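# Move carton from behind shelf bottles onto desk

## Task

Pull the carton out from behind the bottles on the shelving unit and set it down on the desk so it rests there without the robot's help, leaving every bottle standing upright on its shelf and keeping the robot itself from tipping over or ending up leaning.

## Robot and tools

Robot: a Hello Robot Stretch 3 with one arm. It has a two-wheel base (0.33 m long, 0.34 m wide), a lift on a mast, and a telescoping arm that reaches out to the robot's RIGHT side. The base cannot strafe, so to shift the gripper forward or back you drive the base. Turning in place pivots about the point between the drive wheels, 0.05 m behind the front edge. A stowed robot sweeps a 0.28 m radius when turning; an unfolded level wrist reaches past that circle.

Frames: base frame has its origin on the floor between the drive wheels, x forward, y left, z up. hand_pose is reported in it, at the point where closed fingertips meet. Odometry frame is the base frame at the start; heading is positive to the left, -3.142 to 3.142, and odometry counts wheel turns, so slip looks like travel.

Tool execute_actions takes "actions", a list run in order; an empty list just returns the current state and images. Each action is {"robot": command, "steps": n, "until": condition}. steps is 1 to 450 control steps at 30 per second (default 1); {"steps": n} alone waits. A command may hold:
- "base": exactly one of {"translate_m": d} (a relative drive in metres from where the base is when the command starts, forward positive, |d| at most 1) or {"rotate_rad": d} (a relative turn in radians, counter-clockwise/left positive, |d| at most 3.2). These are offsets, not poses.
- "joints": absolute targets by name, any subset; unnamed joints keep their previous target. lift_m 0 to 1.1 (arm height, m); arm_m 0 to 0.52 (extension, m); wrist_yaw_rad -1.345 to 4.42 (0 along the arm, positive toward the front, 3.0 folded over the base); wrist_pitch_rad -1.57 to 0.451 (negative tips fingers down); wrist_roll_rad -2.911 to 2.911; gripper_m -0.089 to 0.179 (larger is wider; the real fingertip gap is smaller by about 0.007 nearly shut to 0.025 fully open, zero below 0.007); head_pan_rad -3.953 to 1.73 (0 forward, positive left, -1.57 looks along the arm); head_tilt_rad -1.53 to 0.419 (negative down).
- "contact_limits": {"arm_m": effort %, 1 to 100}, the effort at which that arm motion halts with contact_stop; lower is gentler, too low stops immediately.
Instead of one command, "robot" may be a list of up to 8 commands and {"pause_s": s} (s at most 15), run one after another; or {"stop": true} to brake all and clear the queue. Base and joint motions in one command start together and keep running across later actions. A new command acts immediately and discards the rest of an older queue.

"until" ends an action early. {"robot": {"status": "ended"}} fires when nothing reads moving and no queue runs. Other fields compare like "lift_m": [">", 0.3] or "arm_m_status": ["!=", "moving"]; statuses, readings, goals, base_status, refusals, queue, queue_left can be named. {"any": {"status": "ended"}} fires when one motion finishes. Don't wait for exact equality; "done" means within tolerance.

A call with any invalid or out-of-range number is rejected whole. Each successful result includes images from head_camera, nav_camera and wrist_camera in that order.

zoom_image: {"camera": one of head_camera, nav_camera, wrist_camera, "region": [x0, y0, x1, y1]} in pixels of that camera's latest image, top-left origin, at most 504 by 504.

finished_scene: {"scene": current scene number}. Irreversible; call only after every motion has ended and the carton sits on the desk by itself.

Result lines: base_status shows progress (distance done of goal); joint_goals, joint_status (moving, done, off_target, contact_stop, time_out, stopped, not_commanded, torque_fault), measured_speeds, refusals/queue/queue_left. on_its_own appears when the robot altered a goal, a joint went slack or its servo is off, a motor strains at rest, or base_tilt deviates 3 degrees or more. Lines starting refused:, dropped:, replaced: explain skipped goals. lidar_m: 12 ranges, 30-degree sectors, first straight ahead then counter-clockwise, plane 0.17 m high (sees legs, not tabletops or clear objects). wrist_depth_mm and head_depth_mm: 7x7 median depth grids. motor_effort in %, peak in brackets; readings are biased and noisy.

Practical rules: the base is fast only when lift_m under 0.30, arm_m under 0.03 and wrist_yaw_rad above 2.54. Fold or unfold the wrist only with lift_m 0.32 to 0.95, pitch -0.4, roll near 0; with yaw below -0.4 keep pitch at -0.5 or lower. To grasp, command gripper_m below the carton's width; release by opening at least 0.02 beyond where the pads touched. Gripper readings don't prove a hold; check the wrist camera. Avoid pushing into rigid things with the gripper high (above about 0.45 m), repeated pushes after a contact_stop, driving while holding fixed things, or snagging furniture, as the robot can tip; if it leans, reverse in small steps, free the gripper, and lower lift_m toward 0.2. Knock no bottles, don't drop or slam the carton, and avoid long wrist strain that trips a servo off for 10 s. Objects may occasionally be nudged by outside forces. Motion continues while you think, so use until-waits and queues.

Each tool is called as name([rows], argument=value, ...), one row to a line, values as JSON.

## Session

execute_actions(actions=[])

Scene clock: 0.00 s.
robot.base_odometry: x=+0.000 y=+0.000 heading=+0.000 (m, m, rad; robot's odometry frame)
robot.turned_by_wheels: +0.000 (rad since the last result)
robot.turned_by_imu: +0.000 (rad since the last result)
robot.base_tilt: forward=-0.9 right=+1.6 (deg)
robot.lidar_m: 1.73 2.25 1.74 1.60 1.69 2.37 2.16 2.41 1.82 1.77 1.84 1.86
robot.head_depth_mm: 1915 1990 2009 2029 2043 1550 1910 / 1914 2010 2030 2059 2050 1556 1900 / 1920 2021 2040 2072 2084 2114 1914 / 1926 2036 2043 2087 2096 2131 1899 / 1923 2062 2056 2110 2126 1695 1827 / 1917 2079 2102 2128 2163 1698 1828 / 1917 2104 2133 2165 2191 2207 1905
robot.base_status: not_commanded
robot.joint_positions: lift_m=+0.555 arm_m=-0.001 wrist_yaw_rad=+2.958 wrist_pitch_rad=-0.463 wrist_roll_rad=-0.019 gripper_m=+0.037 head_pan_rad=+0.016 head_tilt_rad=-0.019
robot.joint_goals: lift_m=+0.555 arm_m=-0.001 wrist_yaw_rad=+2.958 wrist_pitch_rad=-0.463 wrist_roll_rad=-0.019 gripper_m=+0.037 head_pan_rad=+0.016 head_tilt_rad=-0.019
robot.joint_status: lift_m=not_commanded arm_m=not_commanded wrist_yaw_rad=not_commanded wrist_pitch_rad=not_commanded wrist_roll_rad=not_commanded gripper_m=not_commanded head_pan_rad=not_commanded head_tilt_rad=not_commanded
robot.measured_speeds: translate_m=+0.000 rotate_rad=+0.000 lift_m=+0.000 arm_m=+0.000 wrist_yaw_rad=+0.000 wrist_pitch_rad=+0.000 wrist_roll_rad=+0.000 head_pan_rad=+0.000 head_tilt_rad=+0.000
robot: refusals=0 queue=idle queue_left=0
robot.motor_effort: left_wheel=+2 right_wheel=+0 lift_m=+36 arm_m=-1 wrist_yaw_rad=-1 wrist_pitch_rad=+7 wrist_roll_rad=+0 gripper_m=+0 head_pan_rad=-1 head_tilt_rad=+2 (%)
robot.hand_pose: x=+0.0185 y=+0.0713 z=+0.5575 quat_wxyz=(+0.224, +0.694, +0.101, +0.677) (m; robot's base frame)
robot.wrist_depth_mm: - - - - - - - / - - - - - - - / - - - - - - - / - - - - - - - / 929 932 - 940 968 953 957 / 787 794 - 796 799 815 813 / 679 684 686 685 694 702 705
pictures: head_camera (sideways: a quarter turn clockwise sets it upright), nav_camera (sideways: a quarter turn counterclockwise sets it upright), wrist_camera
Images, in order (width x height): head_camera 896x504, nav_camera 672x504, wrist_camera 644x364.

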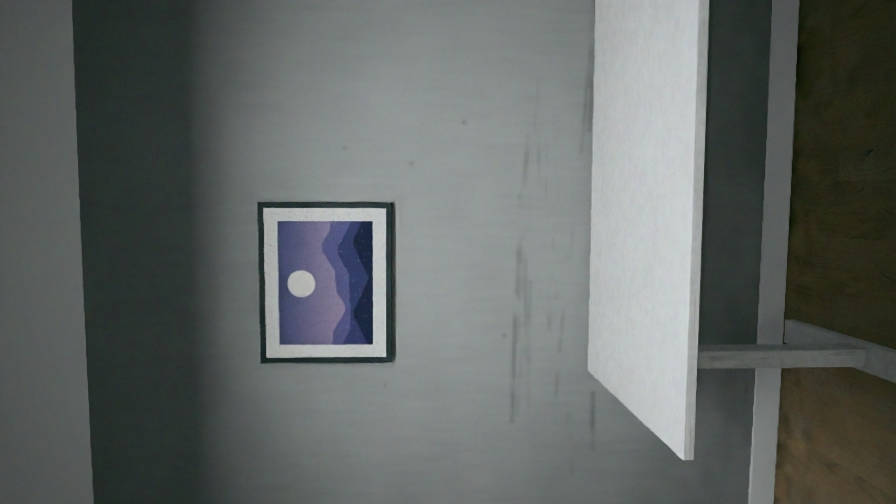

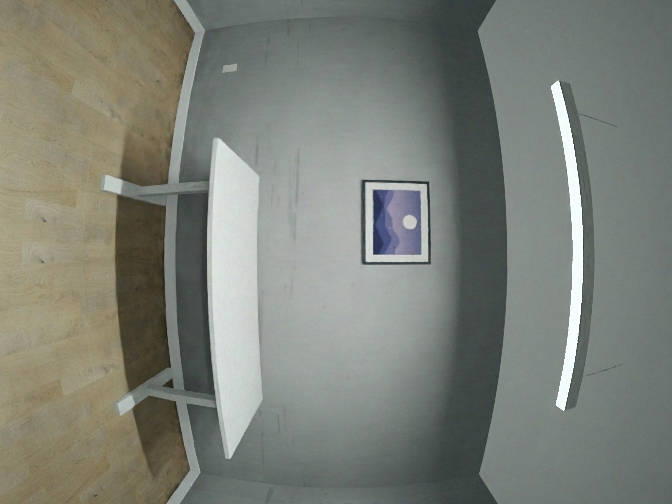

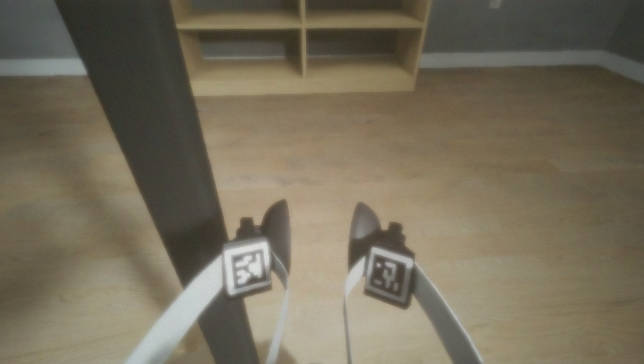

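execute_actions([
  {"robot": {"joints": {"head_pan_rad": -3.14, "head_tilt_rad": -0.35}}, "steps": 200, "until": {"robot": {"status": "ended"}}},
])

Scene clock: 12.83 s.
robot.base_odometry: x=+0.000 y=+0.000 heading=+0.000 (m, m, rad; robot's odometry frame)
robot.turned_by_wheels: +0.000 (rad since the last result)
robot.turned_by_imu: -0.001 (rad since the last result)
robot.base_tilt: forward=-0.9 right=+1.6 (deg)
robot.lidar_m: 1.73 2.25 1.73 1.60 1.68 2.37 2.16 2.41 1.82 1.77 1.84 1.86
robot.head_depth_mm: 2152 2313 2467 2668 2271 1699 1344 / 2178 2325 2474 2670 2262 1697 1347 / 2179 2352 2496 2699 2283 1698 1362 / 2220 2401 2563 2805 2282 1697 1351 / 2235 2383 2585 2801 2300 1705 1355 / 2247 2428 2603 2822 2304 1705 1354 / 2278 2431 2623 2864 2302 1706 1352
robot.base_status: not_commanded
robot.joint_positions: lift_m=+0.555 arm_m=-0.001 wrist_yaw_rad=+2.958 wrist_pitch_rad=-0.463 wrist_roll_rad=-0.019 gripper_m=+0.037 head_pan_rad=-3.133 head_tilt_rad=-0.346
robot.joint_goals: lift_m=+0.555 arm_m=-0.001 wrist_yaw_rad=+2.958 wrist_pitch_rad=-0.463 wrist_roll_rad=-0.019 gripper_m=+0.037 head_pan_rad=-3.140 head_tilt_rad=-0.350
robot.joint_status: lift_m=not_commanded arm_m=not_commanded wrist_yaw_rad=not_commanded wrist_pitch_rad=not_commanded wrist_roll_rad=not_commanded gripper_m=not_commanded head_pan_rad=done head_tilt_rad=done
robot.measured_speeds: translate_m=+0.000 rotate_rad=+0.000 lift_m=+0.000 arm_m=+0.000 wrist_yaw_rad=+0.000 wrist_pitch_rad=+0.000 wrist_roll_rad=+0.000 head_pan_rad=+0.000 head_tilt_rad=+0.000
robot: refusals=0 queue=done queue_left=0
robot.motor_effort: left_wheel=+1(2) right_wheel=+0(0) lift_m=+36(36) arm_m=-1(0) wrist_yaw_rad=+0(1) wrist_pitch_rad=+7(7) wrist_roll_rad=+0(0) gripper_m=+0(0) head_pan_rad=-5(66) head_tilt_rad=-2(21) (%)
robot.hand_pose: x=+0.0185 y=+0.0713 z=+0.5575 quat_wxyz=(+0.224, +0.694, +0.101, +0.677) (m; robot's base frame)
robot.wrist_depth_mm: - - - - - - - / - - - - - - - / - - - - - - - / - - - - - - - / 934 917 - 960 950 956 945 / 788 784 - 791 805 808 811 / 686 691 692 700 695 702 702
pictures: head_camera (sideways: a quarter turn clockwise sets it upright), nav_camera (sideways: a quarter turn counterclockwise sets it upright), wrist_camera
Images, in order (width x height): head_camera 896x504, nav_camera 672x504, wrist_camera 644x364.

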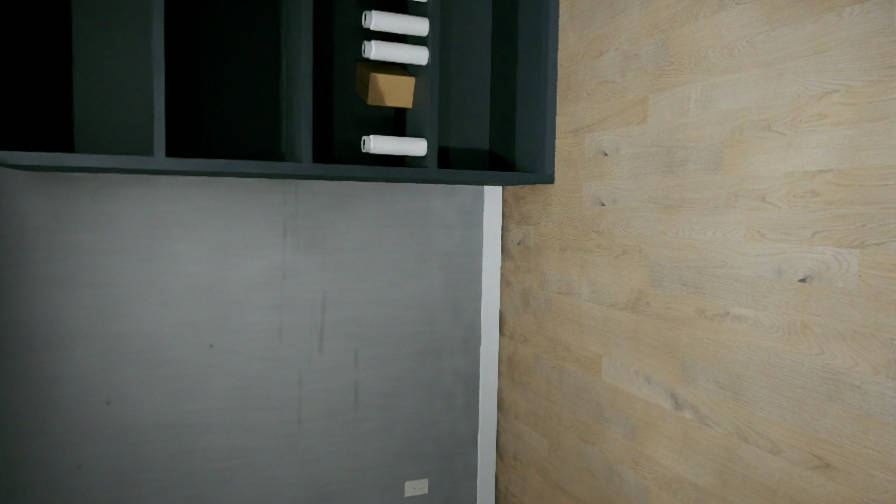

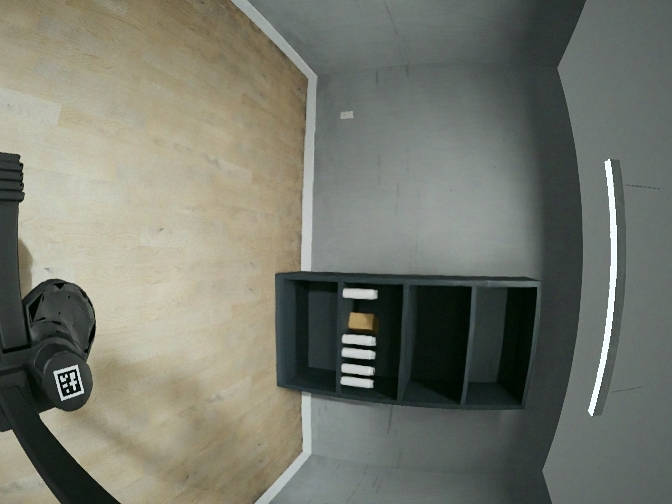

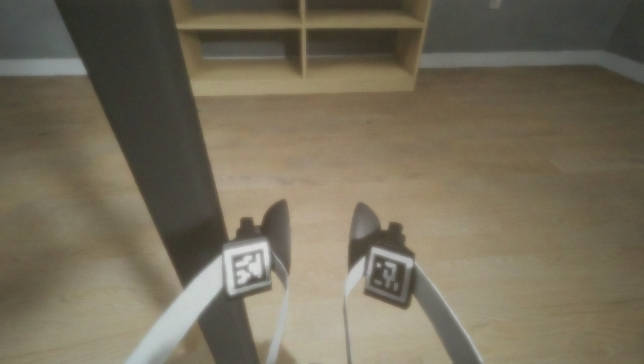

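execute_actions([
  {"robot": {"joints": {"head_pan_rad": -3.50, "head_tilt_rad": -0.35}}, "steps": 200, "until": {"robot": {"status": "ended"}}},
])

Scene clock: 24.87 s.
robot.base_odometry: x=+0.000 y=+0.000 heading=+0.000 (m, m, rad; robot's odometry frame)
robot.turned_by_wheels: +0.000 (rad since the last result)
robot.turned_by_imu: -0.001 (rad since the last result)
robot.base_tilt: forward=-0.8 right=+1.6 (deg)
robot.lidar_m: 1.72 2.24 1.73 1.61 1.69 2.37 2.16 2.40 1.82 1.77 1.84 1.86
robot.head_depth_mm: 2545 2725 2949 3104 2265 1703 1347 / 2450 2645 2888 3037 2262 1699 1355 / 2076 2299 2492 2647 2278 1705 1349 / 2302 2460 2567 2820 2270 1696 1348 / 2231 2368 2521 2699 2299 1703 1352 / 2150 2285 2433 2632 2306 1703 1356 / 2115 2257 2406 2606 2308 1710 1350
robot.base_status: not_commanded
robot.joint_positions: lift_m=+0.555 arm_m=-0.001 wrist_yaw_rad=+2.958 wrist_pitch_rad=-0.463 wrist_roll_rad=-0.019 gripper_m=+0.037 head_pan_rad=-3.493 head_tilt_rad=-0.346
robot.joint_goals: lift_m=+0.555 arm_m=-0.001 wrist_yaw_rad=+2.958 wrist_pitch_rad=-0.463 wrist_roll_rad=-0.019 gripper_m=+0.037 head_pan_rad=-3.500 head_tilt_rad=-0.350
robot.joint_status: lift_m=not_commanded arm_m=not_commanded wrist_yaw_rad=not_commanded wrist_pitch_rad=not_commanded wrist_roll_rad=not_commanded gripper_m=not_commanded head_pan_rad=done head_tilt_rad=done
robot.measured_speeds: translate_m=+0.000 rotate_rad=+0.000 lift_m=+0.000 arm_m=+0.000 wrist_yaw_rad=+0.000 wrist_pitch_rad=+0.000 wrist_roll_rad=+0.000 head_pan_rad=+0.000 head_tilt_rad=+0.000
robot: refusals=0 queue=done queue_left=0
robot.motor_effort: left_wheel=+1(2) right_wheel=+1(0) lift_m=+36(36) arm_m=-1(0) wrist_yaw_rad=+1(1) wrist_pitch_rad=+7(7) wrist_roll_rad=+0(0) gripper_m=-1(0) head_pan_rad=-5(36) head_tilt_rad=-2(1) (%)
robot.hand_pose: x=+0.0185 y=+0.0713 z=+0.5575 quat_wxyz=(+0.224, +0.694, +0.101, +0.677) (m; robot's base frame)
robot.wrist_depth_mm: - - - - - - - / - - - - - - - / - - - - - - - / - - - - - - - / 917 925 - 932 963 968 955 / 800 786 - 793 802 816 811 / 674 688 687 691 699 692 703
pictures: head_camera (sideways: a quarter turn clockwise sets it upright), nav_camera (sideways: a quarter turn counterclockwise sets it upright), wrist_camera
Images, in order (width x height): head_camera 896x504, nav_camera 672x504, wrist_camera 644x364.

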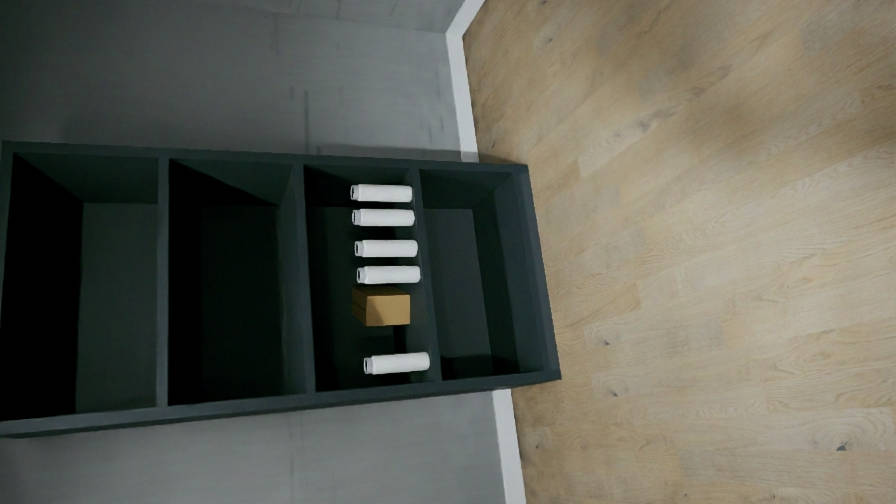

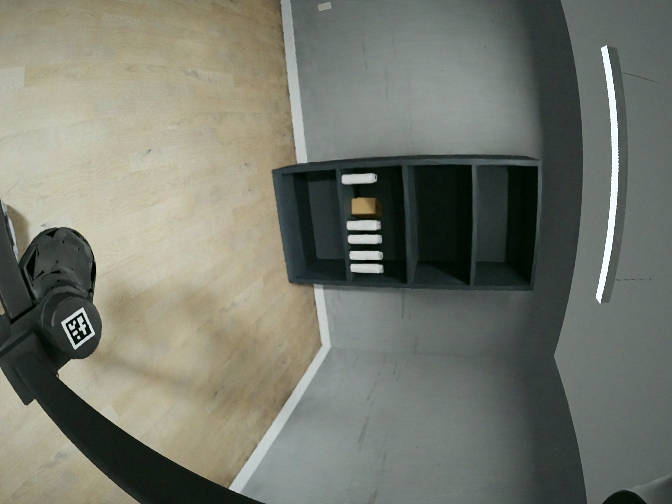

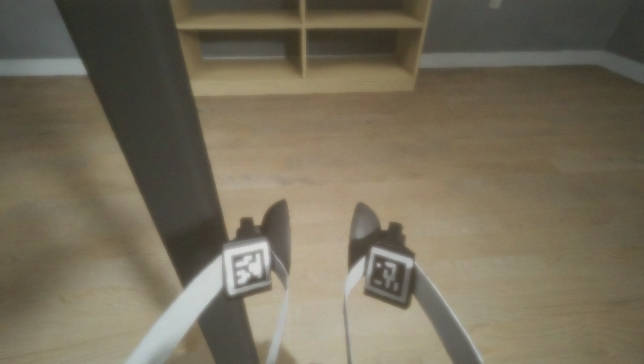

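zoom_image(camera="head_camera", region=[290, 150, 570, 400])

Region (290, 150, 570, 400) of head_camera's 896x504 image, scaled by 1.800, with more detail than that image has; it fills the top 450 rows of this view, and the rest is white.

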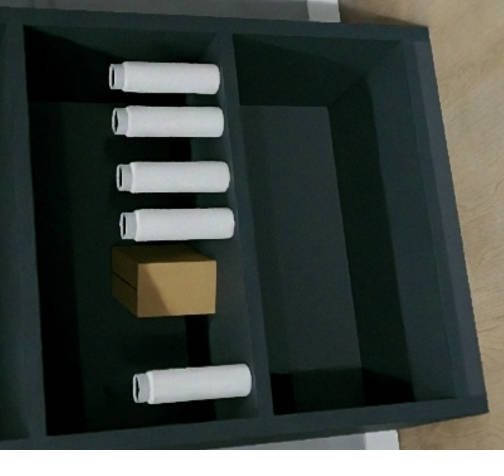

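execute_actions([
  {"robot": {"base": {"rotate_rad": -0.206}, "joints": {"lift_m": 0.25, "head_pan_rad": -3.14, "head_tilt_rad": -0.6}}, "steps": 300, "until": {"robot": {"status": "ended"}}},
  {"robot": {"base": {"translate_m": -1.0}}, "steps": 300, "until": {"robot": {"translate_m": ["<=", -0.75]}}},
  {"robot": [{"base": {"translate_m": -0.86}}, {"base": {"rotate_rad": -1.745}, "joints": {"head_pan_rad": -1.57, "head_tilt_rad": -0.65}}], "steps": 450, "until": {"robot": {"status": "ended"}}},
])

Scene clock: 157.93 s.
robot.base_odometry: x=-1.576 y=+0.329 heading=-1.951 (m, m, rad; robot's odometry frame)
robot.turned_by_wheels: -1.951 (rad since the last result)
robot.turned_by_imu: -1.957 (rad since the last result)
robot.base_tilt: forward=-0.9 right=+1.6 (deg)
robot.lidar_m: 1.91 2.02 2.28 3.42 3.71 1.72 1.74 1.74 0.93 1.02 0.58 1.17
robot.head_depth_mm: 964 980 750 954 1307 1304 1139 / 933 984 714 1079 1007 1291 1142 / 901 966 714 1156 950 1265 1145 / 871 930 680 996 983 1265 1146 / 846 919 650 1161 961 1272 1147 / 821 887 653 1146 817 1079 1131 / 795 874 655 913 784 1296 1156
robot.base_status: done (rotate_rad -1.7449 of -1.7450)
robot.joint_positions: lift_m=+0.250 arm_m=-0.001 wrist_yaw_rad=+2.958 wrist_pitch_rad=-0.464 wrist_roll_rad=-0.019 gripper_m=+0.037 head_pan_rad=-1.577 head_tilt_rad=-0.643
robot.joint_goals: lift_m=+0.250 arm_m=-0.001 wrist_yaw_rad=+2.958 wrist_pitch_rad=-0.464 wrist_roll_rad=-0.019 gripper_m=+0.037 head_pan_rad=-1.570 head_tilt_rad=-0.650
robot.joint_status: lift_m=done arm_m=not_commanded wrist_yaw_rad=not_commanded wrist_pitch_rad=not_commanded wrist_roll_rad=not_commanded gripper_m=not_commanded head_pan_rad=done head_tilt_rad=done
robot.measured_speeds: translate_m=+0.000 rotate_rad=+0.000 lift_m=+0.000 arm_m=+0.000 wrist_yaw_rad=+0.000 wrist_pitch_rad=+0.000 wrist_roll_rad=+0.000 head_pan_rad=+0.000 head_tilt_rad=+0.000
robot: refusals=0 queue=done queue_left=0
robot.motor_effort: left_wheel=+3(8) right_wheel=-2(10) lift_m=+26(36) arm_m=+0(1) wrist_yaw_rad=+0(0) wrist_pitch_rad=+8(7) wrist_roll_rad=+0(0) gripper_m=+0(0) head_pan_rad=+5(64) head_tilt_rad=-3(19) (%)
robot.hand_pose: x=+0.0185 y=+0.0711 z=+0.2528 quat_wxyz=(+0.224, +0.694, +0.101, +0.677) (m; robot's base frame)
robot.wrist_depth_mm: - - - - - - - / - - - - - - - / 779 - 791 787 790 810 812 / 609 610 622 625 623 622 639 / 503 523 - 533 523 520 519 / - - - - 437 442 438 / - - - - 377 385 384
pictures: head_camera (sideways: a quarter turn clockwise sets it upright), nav_camera (sideways: a quarter turn counterclockwise sets it upright), wrist_camera
Images, in order (width x height): head_camera 896x504, nav_camera 672x504, wrist_camera 644x364.

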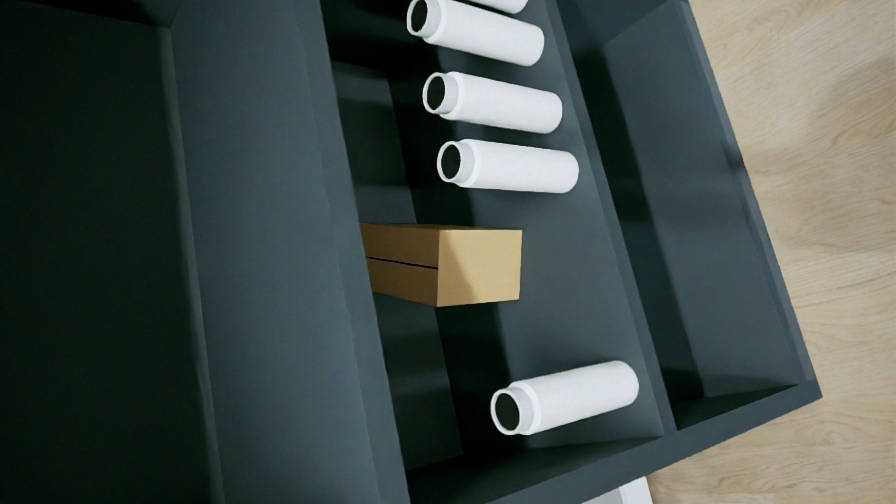

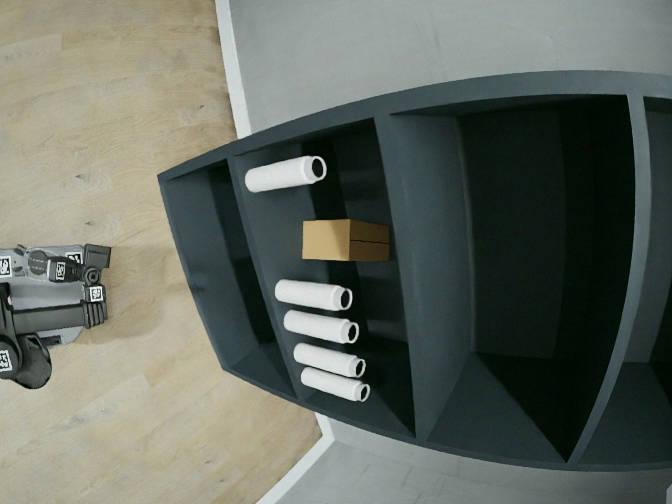

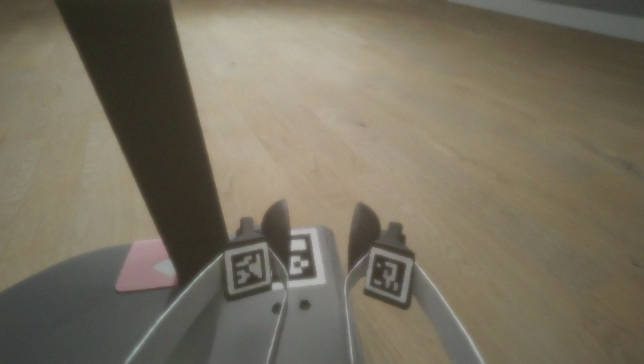

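zoom_image(camera="head_camera", region=[340, 120, 680, 460])

Region (340, 120, 680, 460) of head_camera's 896x504 image, scaled by 1.482, with more detail than that image has.

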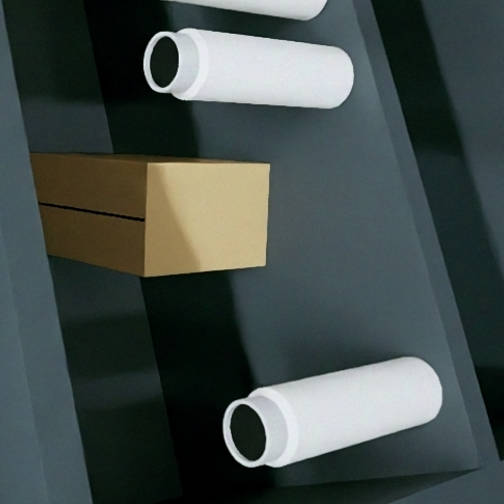

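execute_actions([
  {"robot": [{"base": {"rotate_rad": -0.055}, "joints": {"lift_m": 0.481, "wrist_pitch_rad": -0.4, "wrist_roll_rad": 0.0}}, {"base": {"translate_m": 0.112}, "joints": {"wrist_yaw_rad": 0.0}}, {"joints": {"wrist_pitch_rad": 0.02, "gripper_m": 0.17, "head_tilt_rad": -0.75}}], "steps": 450, "until": {"robot": {"status": "ended"}}},
])

Scene clock: 285.07 s.
robot.base_odometry: x=-1.623 y=+0.228 heading=-2.006 (m, m, rad; robot's odometry frame)
robot.turned_by_wheels: -0.055 (rad since the last result)
robot.turned_by_imu: -0.057 (rad since the last result)
robot.base_tilt: forward=-0.8 right=+1.6 (deg)
robot.lidar_m: 1.69 1.92 2.11 3.25 3.75 1.83 1.85 1.84 0.99 0.98 0.53 1.09
robot.head_depth_mm: 960 726 1249 975 1410 1273 1106 / 928 730 1250 923 1373 1274 1131 / 904 734 999 1029 1349 1259 1140 / 865 737 928 1011 956 1233 1107 / 837 742 611 1076 885 1207 1117 / 805 748 588 1047 888 1259 1119 / 775 750 544 1121 1420 1294 1121
robot.base_status: done (translate_m +0.1120 of +0.1120)
robot.joint_positions: lift_m=+0.481 arm_m=-0.001 wrist_yaw_rad=+0.002 wrist_pitch_rad=-0.005 wrist_roll_rad=-0.007 gripper_m=+0.170 head_pan_rad=-1.577 head_tilt_rad=-0.740
robot.joint_goals: lift_m=+0.481 arm_m=-0.001 wrist_yaw_rad=+0.000 wrist_pitch_rad=+0.020 wrist_roll_rad=+0.000 gripper_m=+0.170 head_pan_rad=-1.570 head_tilt_rad=-0.750
robot.joint_status: lift_m=done arm_m=not_commanded wrist_yaw_rad=done wrist_pitch_rad=done wrist_roll_rad=done gripper_m=done head_pan_rad=done head_tilt_rad=done
robot.measured_speeds: translate_m=+0.000 rotate_rad=+0.000 lift_m=+0.000 arm_m=+0.000 wrist_yaw_rad=+0.000 wrist_pitch_rad=+0.000 wrist_roll_rad=+0.000 head_pan_rad=+0.000 head_tilt_rad=+0.000
robot: refusals=0 queue=done queue_left=0
robot.motor_effort: left_wheel=+3(8) right_wheel=-2(8) lift_m=+46(48) arm_m=-1(1) wrist_yaw_rad=-1(1) wrist_pitch_rad=+11(11) wrist_roll_rad=+4(5) gripper_m=+0(94) head_pan_rad=+4(4) head_tilt_rad=-4(13) (%)
robot.hand_pose: x=-0.0209 y=-0.3997 z=+0.5941 quat_wxyz=(+0.710, +0.003, -0.704, -0.001) (m; robot's base frame)
robot.wrist_depth_mm: 265 285 697 775 844 751 616 / 259 294 729 775 837 443 502 / 256 346 746 538 875 459 522 / 260 339 508 549 457 483 537 / 268 315 332 363 414 469 628 / 271 574 818 917 - 978 633 / 286 502 813 861 870 838 707
pictures: head_camera (sideways: a quarter turn clockwise sets it upright), nav_camera (sideways: a quarter turn counterclockwise sets it upright), wrist_camera
Images, in order (width x height): head_camera 896x504, nav_camera 672x504, wrist_camera 644x364.

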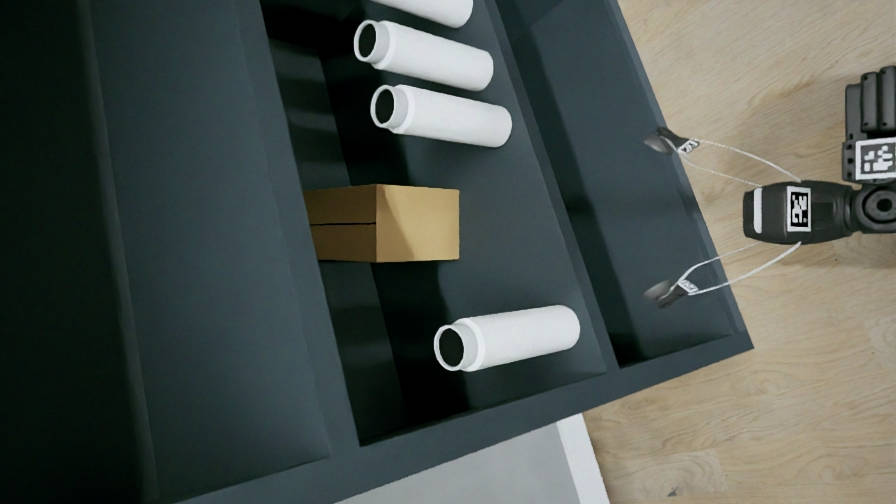

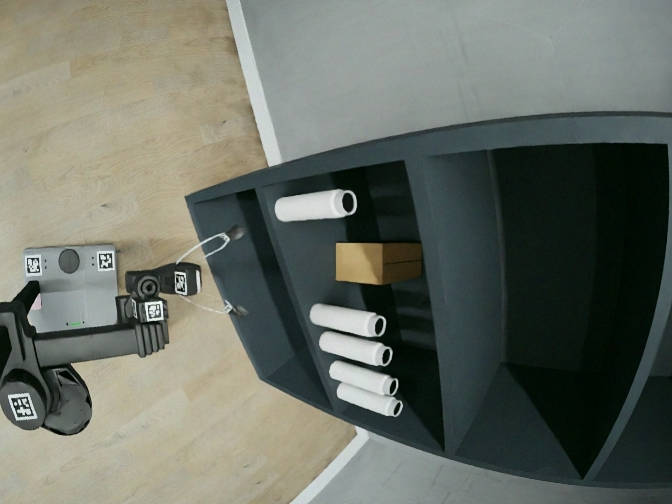

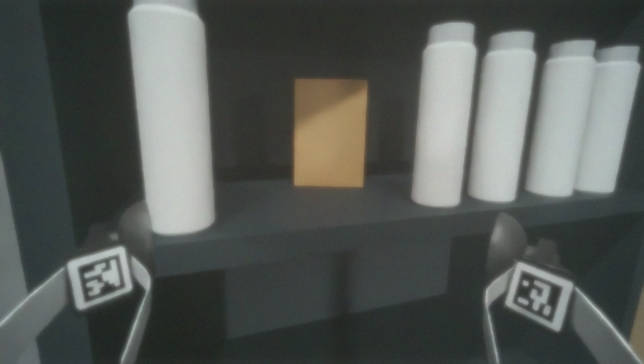

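zoom_image(camera="head_camera", region=[290, 100, 610, 400])

Region (290, 100, 610, 400) of head_camera's 896x504 image, scaled by 1.575, with more detail than that image has; it fills the top 472 rows of this view, and the rest is white.

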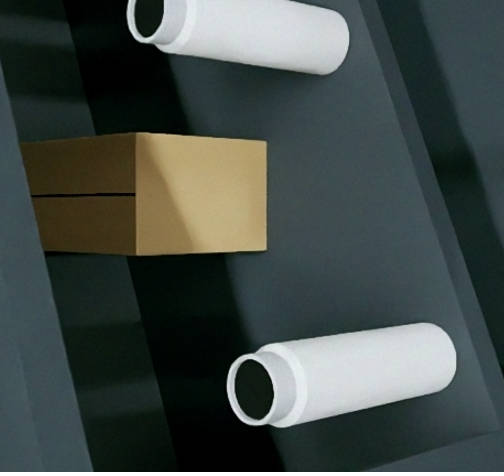

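execute_actions([
  {"robot": [{"base": {"translate_m": -0.017}, "joints": {"gripper_m": 0.165}}, {"joints": {"arm_m": 0.26}, "contact_limits": {"arm_m": 25}}], "steps": 300, "until": {"robot": {"status": "ended"}}},
])

Scene clock: 346.13 s.
robot.base_odometry: x=-1.616 y=+0.243 heading=-2.006 (m, m, rad; robot's odometry frame)
robot.turned_by_wheels: +0.000 (rad since the last result)
robot.turned_by_imu: -0.002 (rad since the last result)
robot.base_tilt: forward=-0.9 right=+1.6 (deg)
robot.lidar_m: 1.71 1.93 2.12 3.26 3.76 1.83 1.84 1.82 0.98 0.99 0.53 1.10
robot.head_depth_mm: 964 725 1236 990 1404 1267 1107 / 929 727 1254 916 1401 1304 - / 912 733 1211 1040 957 1251 1111 / 871 736 932 1012 955 1232 1112 / 841 741 609 1080 896 1224 1117 / 811 746 588 1078 866 1234 1123 / 781 752 557 664 1413 1287 1121
robot.base_status: done (translate_m -0.0170 of -0.0170)
robot.joint_positions: lift_m=+0.481 arm_m=+0.260 wrist_yaw_rad=+0.001 wrist_pitch_rad=-0.003 wrist_roll_rad=-0.007 gripper_m=+0.165 head_pan_rad=-1.577 head_tilt_rad=-0.741
robot.joint_goals: lift_m=+0.481 arm_m=+0.260 wrist_yaw_rad=+0.000 wrist_pitch_rad=+0.020 wrist_roll_rad=+0.000 gripper_m=+0.165 head_pan_rad=-1.570 head_tilt_rad=-0.750
robot.joint_status: lift_m=done arm_m=done wrist_yaw_rad=done wrist_pitch_rad=done wrist_roll_rad=done gripper_m=done head_pan_rad=done head_tilt_rad=done
robot.measured_speeds: translate_m=+0.000 rotate_rad=+0.000 lift_m=+0.000 arm_m=+0.000 wrist_yaw_rad=+0.000 wrist_pitch_rad=+0.000 wrist_roll_rad=+0.000 head_pan_rad=+0.000 head_tilt_rad=+0.000
robot: refusals=0 queue=done queue_left=0
robot.motor_effort: left_wheel=+3(5) right_wheel=-2(6) lift_m=+46(46) arm_m=+4(4) wrist_yaw_rad=+0(1) wrist_pitch_rad=+11(11) wrist_roll_rad=+4(4) gripper_m=+0(35) head_pan_rad=+4(5) head_tilt_rad=-3(3) (%)
robot.contact_limits: arm_m 25 (drawing in: default 34, maximum 55; extending or still: default 45, maximum 74)
robot.hand_pose: x=-0.0212 y=-0.6609 z=+0.5945 quat_wxyz=(+0.710, +0.002, -0.704, -0.001) (m; robot's base frame)
robot.wrist_depth_mm: 408 444 477 517 584 631 144 / 422 452 476 265 605 649 147 / 432 465 489 273 625 190 151 / 436 471 445 282 605 187 156 / 317 351 300 291 334 206 162 / 237 213 226 228 232 - 167 / 172 173 173 175 176 170 173
pictures: head_camera (sideways: a quarter turn clockwise sets it upright), nav_camera (sideways: a quarter turn counterclockwise sets it upright), wrist_camera
Images, in order (width x height): head_camera 896x504, nav_camera 672x504, wrist_camera 644x364.

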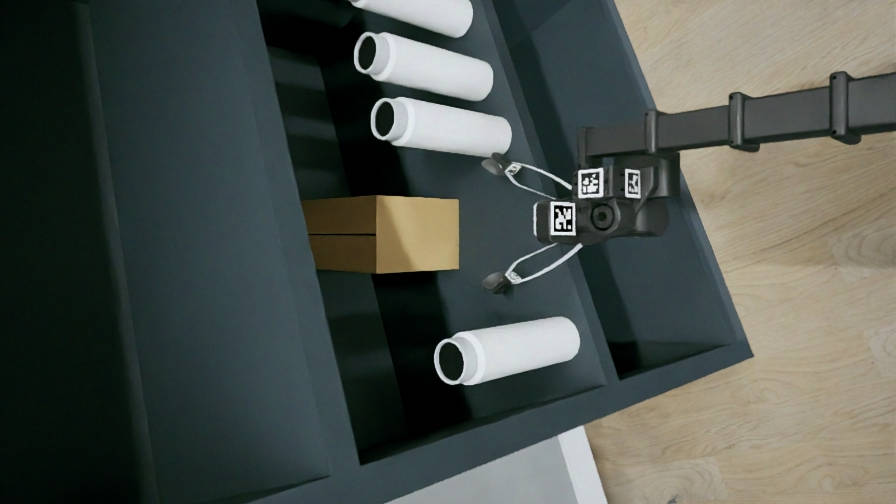

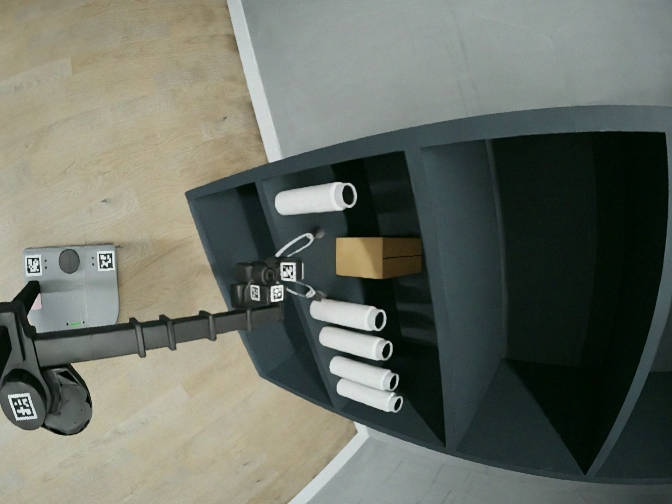

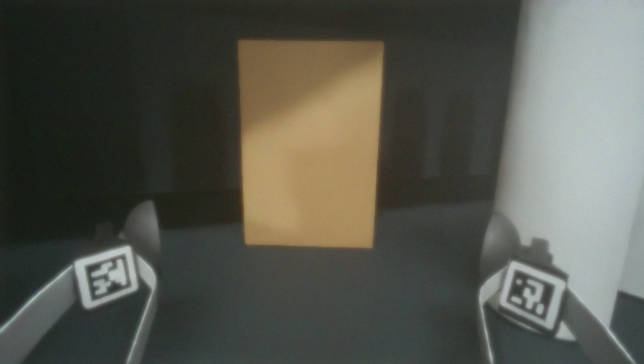

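execute_actions([
  {"robot": [{"base": {"translate_m": 0.011}}, {"joints": {"arm_m": 0.36}, "contact_limits": {"arm_m": 25}}], "steps": 300, "until": {"robot": {"status": "ended"}}},
])

Scene clock: 381.07 s.
robot.base_odometry: x=-1.621 y=+0.233 heading=-2.006 (m, m, rad; robot's odometry frame)
robot.turned_by_wheels: +0.000 (rad since the last result)
robot.turned_by_imu: -0.001 (rad since the last result)
robot.base_tilt: forward=-0.8 right=+1.6 (deg)
robot.lidar_m: 1.70 1.92 2.11 3.24 3.74 1.83 1.84 1.83 0.99 0.99 0.53 1.09
robot.head_depth_mm: 965 723 1243 978 1404 1270 1102 / 927 729 1249 916 1372 1290 - / 907 733 1035 1029 - 1254 1111 / 871 736 928 1022 1320 1229 1114 / 836 742 610 1074 889 1213 1113 / 807 748 586 1060 884 1259 1120 / 777 751 545 776 1416 1293 1116
robot.base_status: done (translate_m +0.0110 of +0.0110)
robot.joint_positions: lift_m=+0.481 arm_m=+0.360 wrist_yaw_rad=+0.001 wrist_pitch_rad=-0.003 wrist_roll_rad=-0.007 gripper_m=+0.165 head_pan_rad=-1.577 head_tilt_rad=-0.741
robot.joint_goals: lift_m=+0.481 arm_m=+0.360 wrist_yaw_rad=+0.000 wrist_pitch_rad=+0.020 wrist_roll_rad=+0.000 gripper_m=+0.165 head_pan_rad=-1.570 head_tilt_rad=-0.750
robot.joint_status: lift_m=done arm_m=done wrist_yaw_rad=done wrist_pitch_rad=done wrist_roll_rad=done gripper_m=done head_pan_rad=done head_tilt_rad=done
robot.measured_speeds: translate_m=+0.000 rotate_rad=+0.000 lift_m=+0.000 arm_m=+0.000 wrist_yaw_rad=+0.000 wrist_pitch_rad=+0.000 wrist_roll_rad=+0.000 head_pan_rad=+0.000 head_tilt_rad=+0.000
robot: refusals=0 queue=done queue_left=0
robot.motor_effort: left_wheel=+2(5) right_wheel=-1(4) lift_m=+46(46) arm_m=+4(3) wrist_yaw_rad=+0(1) wrist_pitch_rad=+11(11) wrist_roll_rad=+4(4) gripper_m=+0(1) head_pan_rad=+4(4) head_tilt_rad=-4(4) (%)
robot.contact_limits: arm_m 25 (drawing in: default 34, maximum 55; extending or still: default 45, maximum 74)
robot.hand_pose: x=-0.0212 y=-0.7609 z=+0.5945 quat_wxyz=(+0.710, +0.002, -0.704, -0.001) (m; robot's base frame)
robot.wrist_depth_mm: 334 356 165 162 162 533 506 / 341 367 170 167 167 554 508 / 351 376 176 173 172 576 511 / 361 390 182 179 179 571 500 / 317 350 189 186 186 373 345 / 235 211 197 193 193 - 237 / 171 173 173 174 176 170 178
pictures: head_camera (sideways: a quarter turn clockwise sets it upright), nav_camera (sideways: a quarter turn counterclockwise sets it upright), wrist_camera
Images, in order (width x height): head_camera 896x504, nav_camera 672x504, wrist_camera 644x364.

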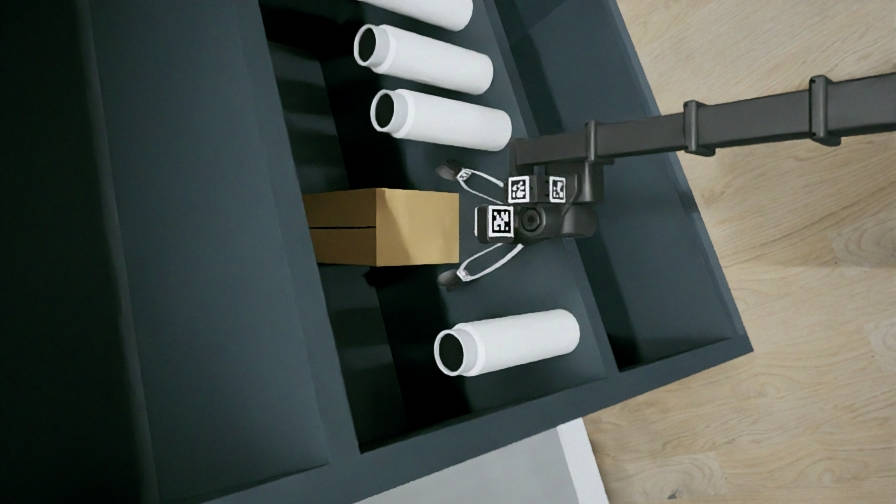

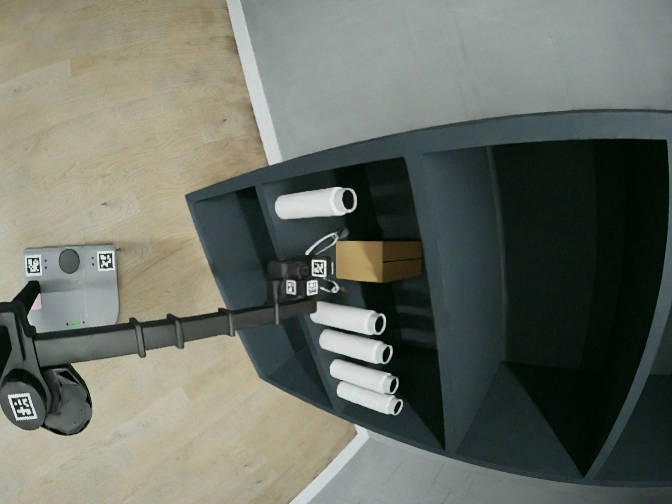

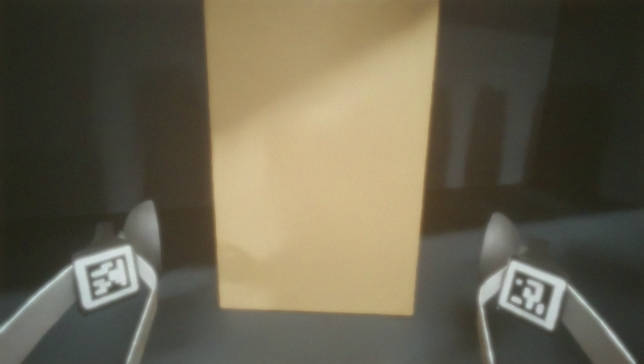

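execute_actions([
  {"robot": [{"joints": {"arm_m": 0.414}, "contact_limits": {"arm_m": 25}}, {"joints": {"gripper_m": 0.08}}], "steps": 300, "until": {"robot": {"status": "ended"}}},
  {"steps": 10},
])

Scene clock: 398.70 s.
robot.base_odometry: x=-1.621 y=+0.233 heading=-2.006 (m, m, rad; robot's odometry frame)
robot.turned_by_wheels: +0.000 (rad since the last result)
robot.turned_by_imu: -0.001 (rad since the last result)
robot.base_tilt: forward=-0.9 right=+1.5 (deg)
robot.lidar_m: 1.70 1.92 2.11 3.26 3.75 1.83 1.85 1.83 0.98 0.99 0.53 1.09
robot.head_depth_mm: 966 724 1241 974 1401 1266 1104 / 927 730 1253 914 1379 1288 - / 905 733 1029 1039 1351 1249 1111 / 871 737 926 1013 1318 1232 1112 / 836 741 609 1073 887 1213 1118 / 806 746 587 1066 884 1262 1118 / 780 752 545 776 1416 1293 1118
robot.base_status: done (translate_m +0.0110 of +0.0110)
robot.joint_positions: lift_m=+0.481 arm_m=+0.414 wrist_yaw_rad=+0.001 wrist_pitch_rad=-0.003 wrist_roll_rad=-0.007 gripper_m=+0.081 head_pan_rad=-1.577 head_tilt_rad=-0.741
robot.joint_goals: lift_m=+0.481 arm_m=+0.414 wrist_yaw_rad=+0.000 wrist_pitch_rad=+0.020 wrist_roll_rad=+0.000 gripper_m=+0.080 head_pan_rad=-1.570 head_tilt_rad=-0.750
robot.joint_status: lift_m=done arm_m=done wrist_yaw_rad=done wrist_pitch_rad=done wrist_roll_rad=done gripper_m=done head_pan_rad=done head_tilt_rad=done
robot.measured_speeds: translate_m=+0.000 rotate_rad=+0.000 lift_m=+0.000 arm_m=+0.000 wrist_yaw_rad=+0.000 wrist_pitch_rad=+0.000 wrist_roll_rad=+0.000 head_pan_rad=+0.000 head_tilt_rad=+0.000
robot: refusals=0 queue=done queue_left=0
robot.motor_effort: left_wheel=+3(3) right_wheel=-2(2) lift_m=+46(46) arm_m=+4(4) wrist_yaw_rad=+0(1) wrist_pitch_rad=+11(11) wrist_roll_rad=+4(4) gripper_m=-21(100) head_pan_rad=+5(5) head_tilt_rad=-4(4) (%)
robot.contact_limits: arm_m 25 (drawing in: default 34, maximum 55; extending or still: default 45, maximum 74)
robot.hand_pose: x=-0.0212 y=-0.8149 z=+0.5945 quat_wxyz=(+0.710, +0.002, -0.704, -0.001) (m; robot's base frame)
robot.wrist_depth_mm: 292 307 112 111 110 469 493 / 301 317 116 115 114 489 498 / 310 326 120 119 118 509 502 / 318 340 124 123 121 529 485 / 315 319 128 127 126 341 346 / 228 200 133 132 131 - 235 / 171 171 138 137 135 173 180
pictures: head_camera (sideways: a quarter turn clockwise sets it upright), nav_camera (sideways: a quarter turn counterclockwise sets it upright), wrist_camera
Images, in order (width x height): head_camera 896x504, nav_camera 672x504, wrist_camera 644x364.

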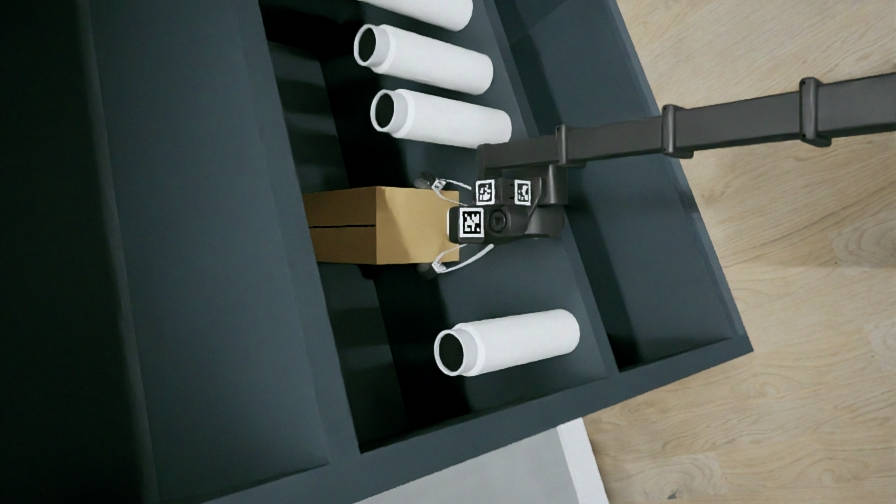

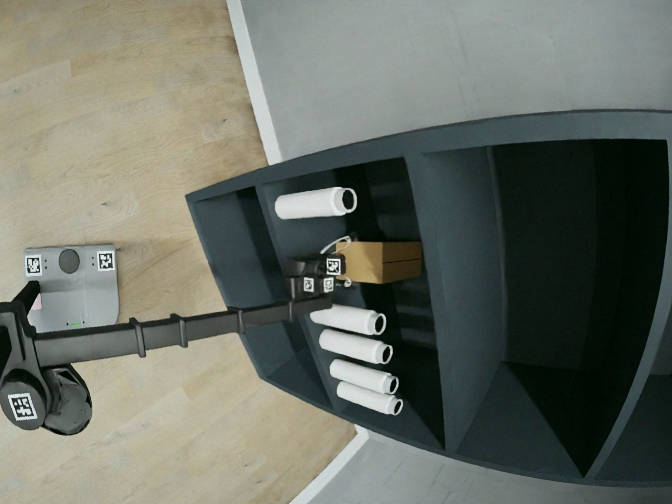

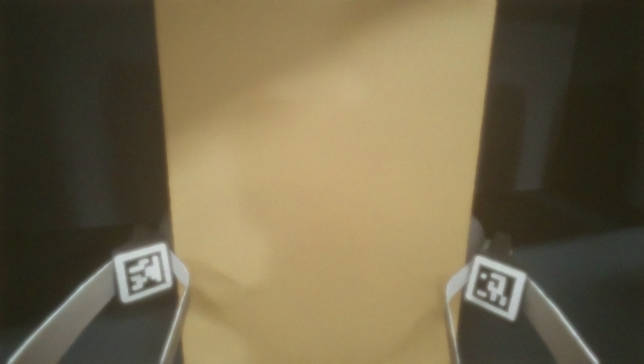

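execute_actions([
  {"robot": {"joints": {"arm_m": 0.30}}, "steps": 300, "until": {"robot": {"status": "ended"}}},
])

Scene clock: 423.43 s.
robot.base_odometry: x=-1.621 y=+0.233 heading=-2.006 (m, m, rad; robot's odometry frame)
robot.turned_by_wheels: +0.000 (rad since the last result)
robot.turned_by_imu: -0.001 (rad since the last result)
robot.base_tilt: forward=-0.9 right=+1.6 (deg)
robot.lidar_m: 1.70 1.92 2.11 3.22 3.75 1.82 1.84 1.83 0.98 0.99 0.53 1.10
robot.head_depth_mm: 964 724 1244 973 1408 1272 1107 / 927 726 1248 916 1368 1288 - / 907 732 1190 979 - 1262 1110 / 869 738 927 926 1317 1231 1116 / 835 739 610 1075 886 1209 1116 / 807 747 587 1057 885 1257 1115 / 779 752 544 776 1418 1288 1118
robot.base_status: done (translate_m +0.0110 of +0.0110)
robot.joint_positions: lift_m=+0.481 arm_m=+0.300 wrist_yaw_rad=+0.001 wrist_pitch_rad=-0.004 wrist_roll_rad=-0.007 gripper_m=+0.081 head_pan_rad=-1.577 head_tilt_rad=-0.741
robot.joint_goals: lift_m=+0.481 arm_m=+0.300 wrist_yaw_rad=+0.000 wrist_pitch_rad=+0.020 wrist_roll_rad=+0.000 gripper_m=+0.080 head_pan_rad=-1.570 head_tilt_rad=-0.750
robot.joint_status: lift_m=done arm_m=done wrist_yaw_rad=done wrist_pitch_rad=done wrist_roll_rad=done gripper_m=done head_pan_rad=done head_tilt_rad=done
robot.measured_speeds: translate_m=+0.000 rotate_rad=+0.000 lift_m=+0.000 arm_m=+0.000 wrist_yaw_rad=+0.000 wrist_pitch_rad=+0.000 wrist_roll_rad=+0.000 head_pan_rad=+0.000 head_tilt_rad=+0.000
robot: refusals=0 queue=done queue_left=0
robot.motor_effort: left_wheel=+3(3) right_wheel=-2(2) lift_m=+46(46) arm_m=-5(5) wrist_yaw_rad=-2(1) wrist_pitch_rad=+11(11) wrist_roll_rad=+4(4) gripper_m=-21(22) head_pan_rad=+5(4) head_tilt_rad=-4(4) (%)
robot.hand_pose: x=-0.0212 y=-0.7014 z=+0.5943 quat_wxyz=(+0.710, +0.002, -0.704, -0.001) (m; robot's base frame)
robot.wrist_depth_mm: 375 396 112 111 110 604 139 / 388 406 116 115 114 624 137 / 399 420 120 118 118 641 137 / 407 430 123 123 122 616 137 / 316 318 128 127 126 340 138 / 228 200 133 132 130 - 140 / 171 172 138 137 135 173 138
pictures: head_camera (sideways: a quarter turn clockwise sets it upright), nav_camera (sideways: a quarter turn counterclockwise sets it upright), wrist_camera
Images, in order (width x height): head_camera 896x504, nav_camera 672x504, wrist_camera 644x364.

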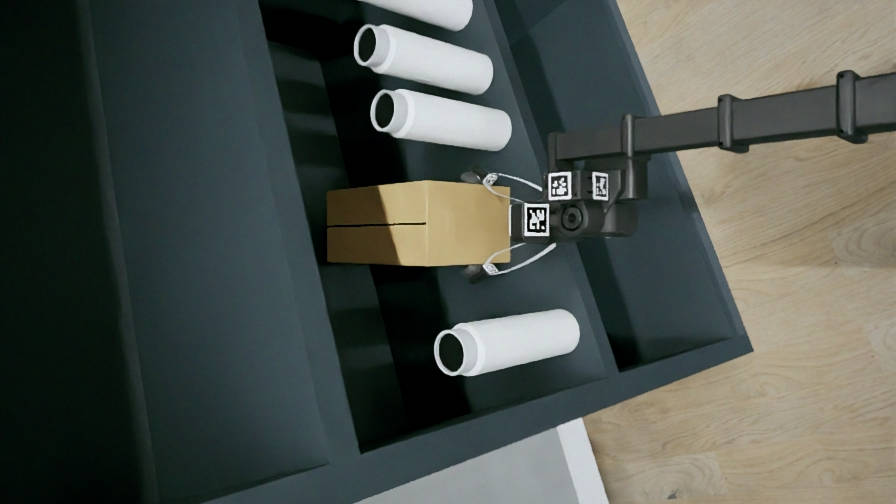

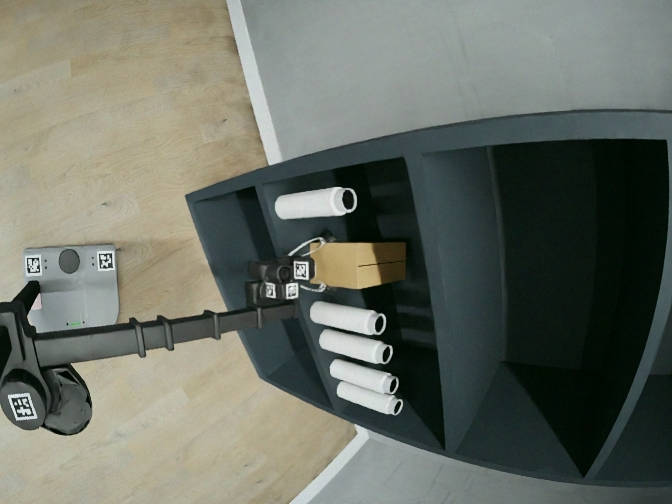

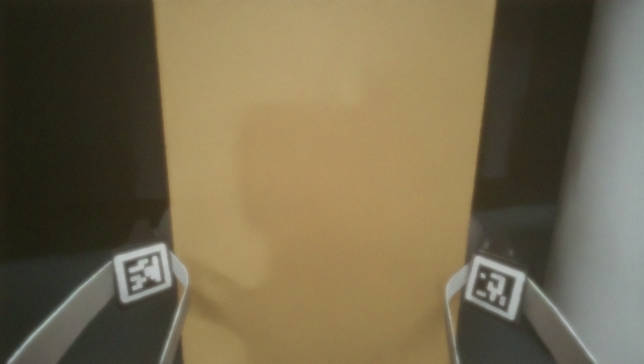

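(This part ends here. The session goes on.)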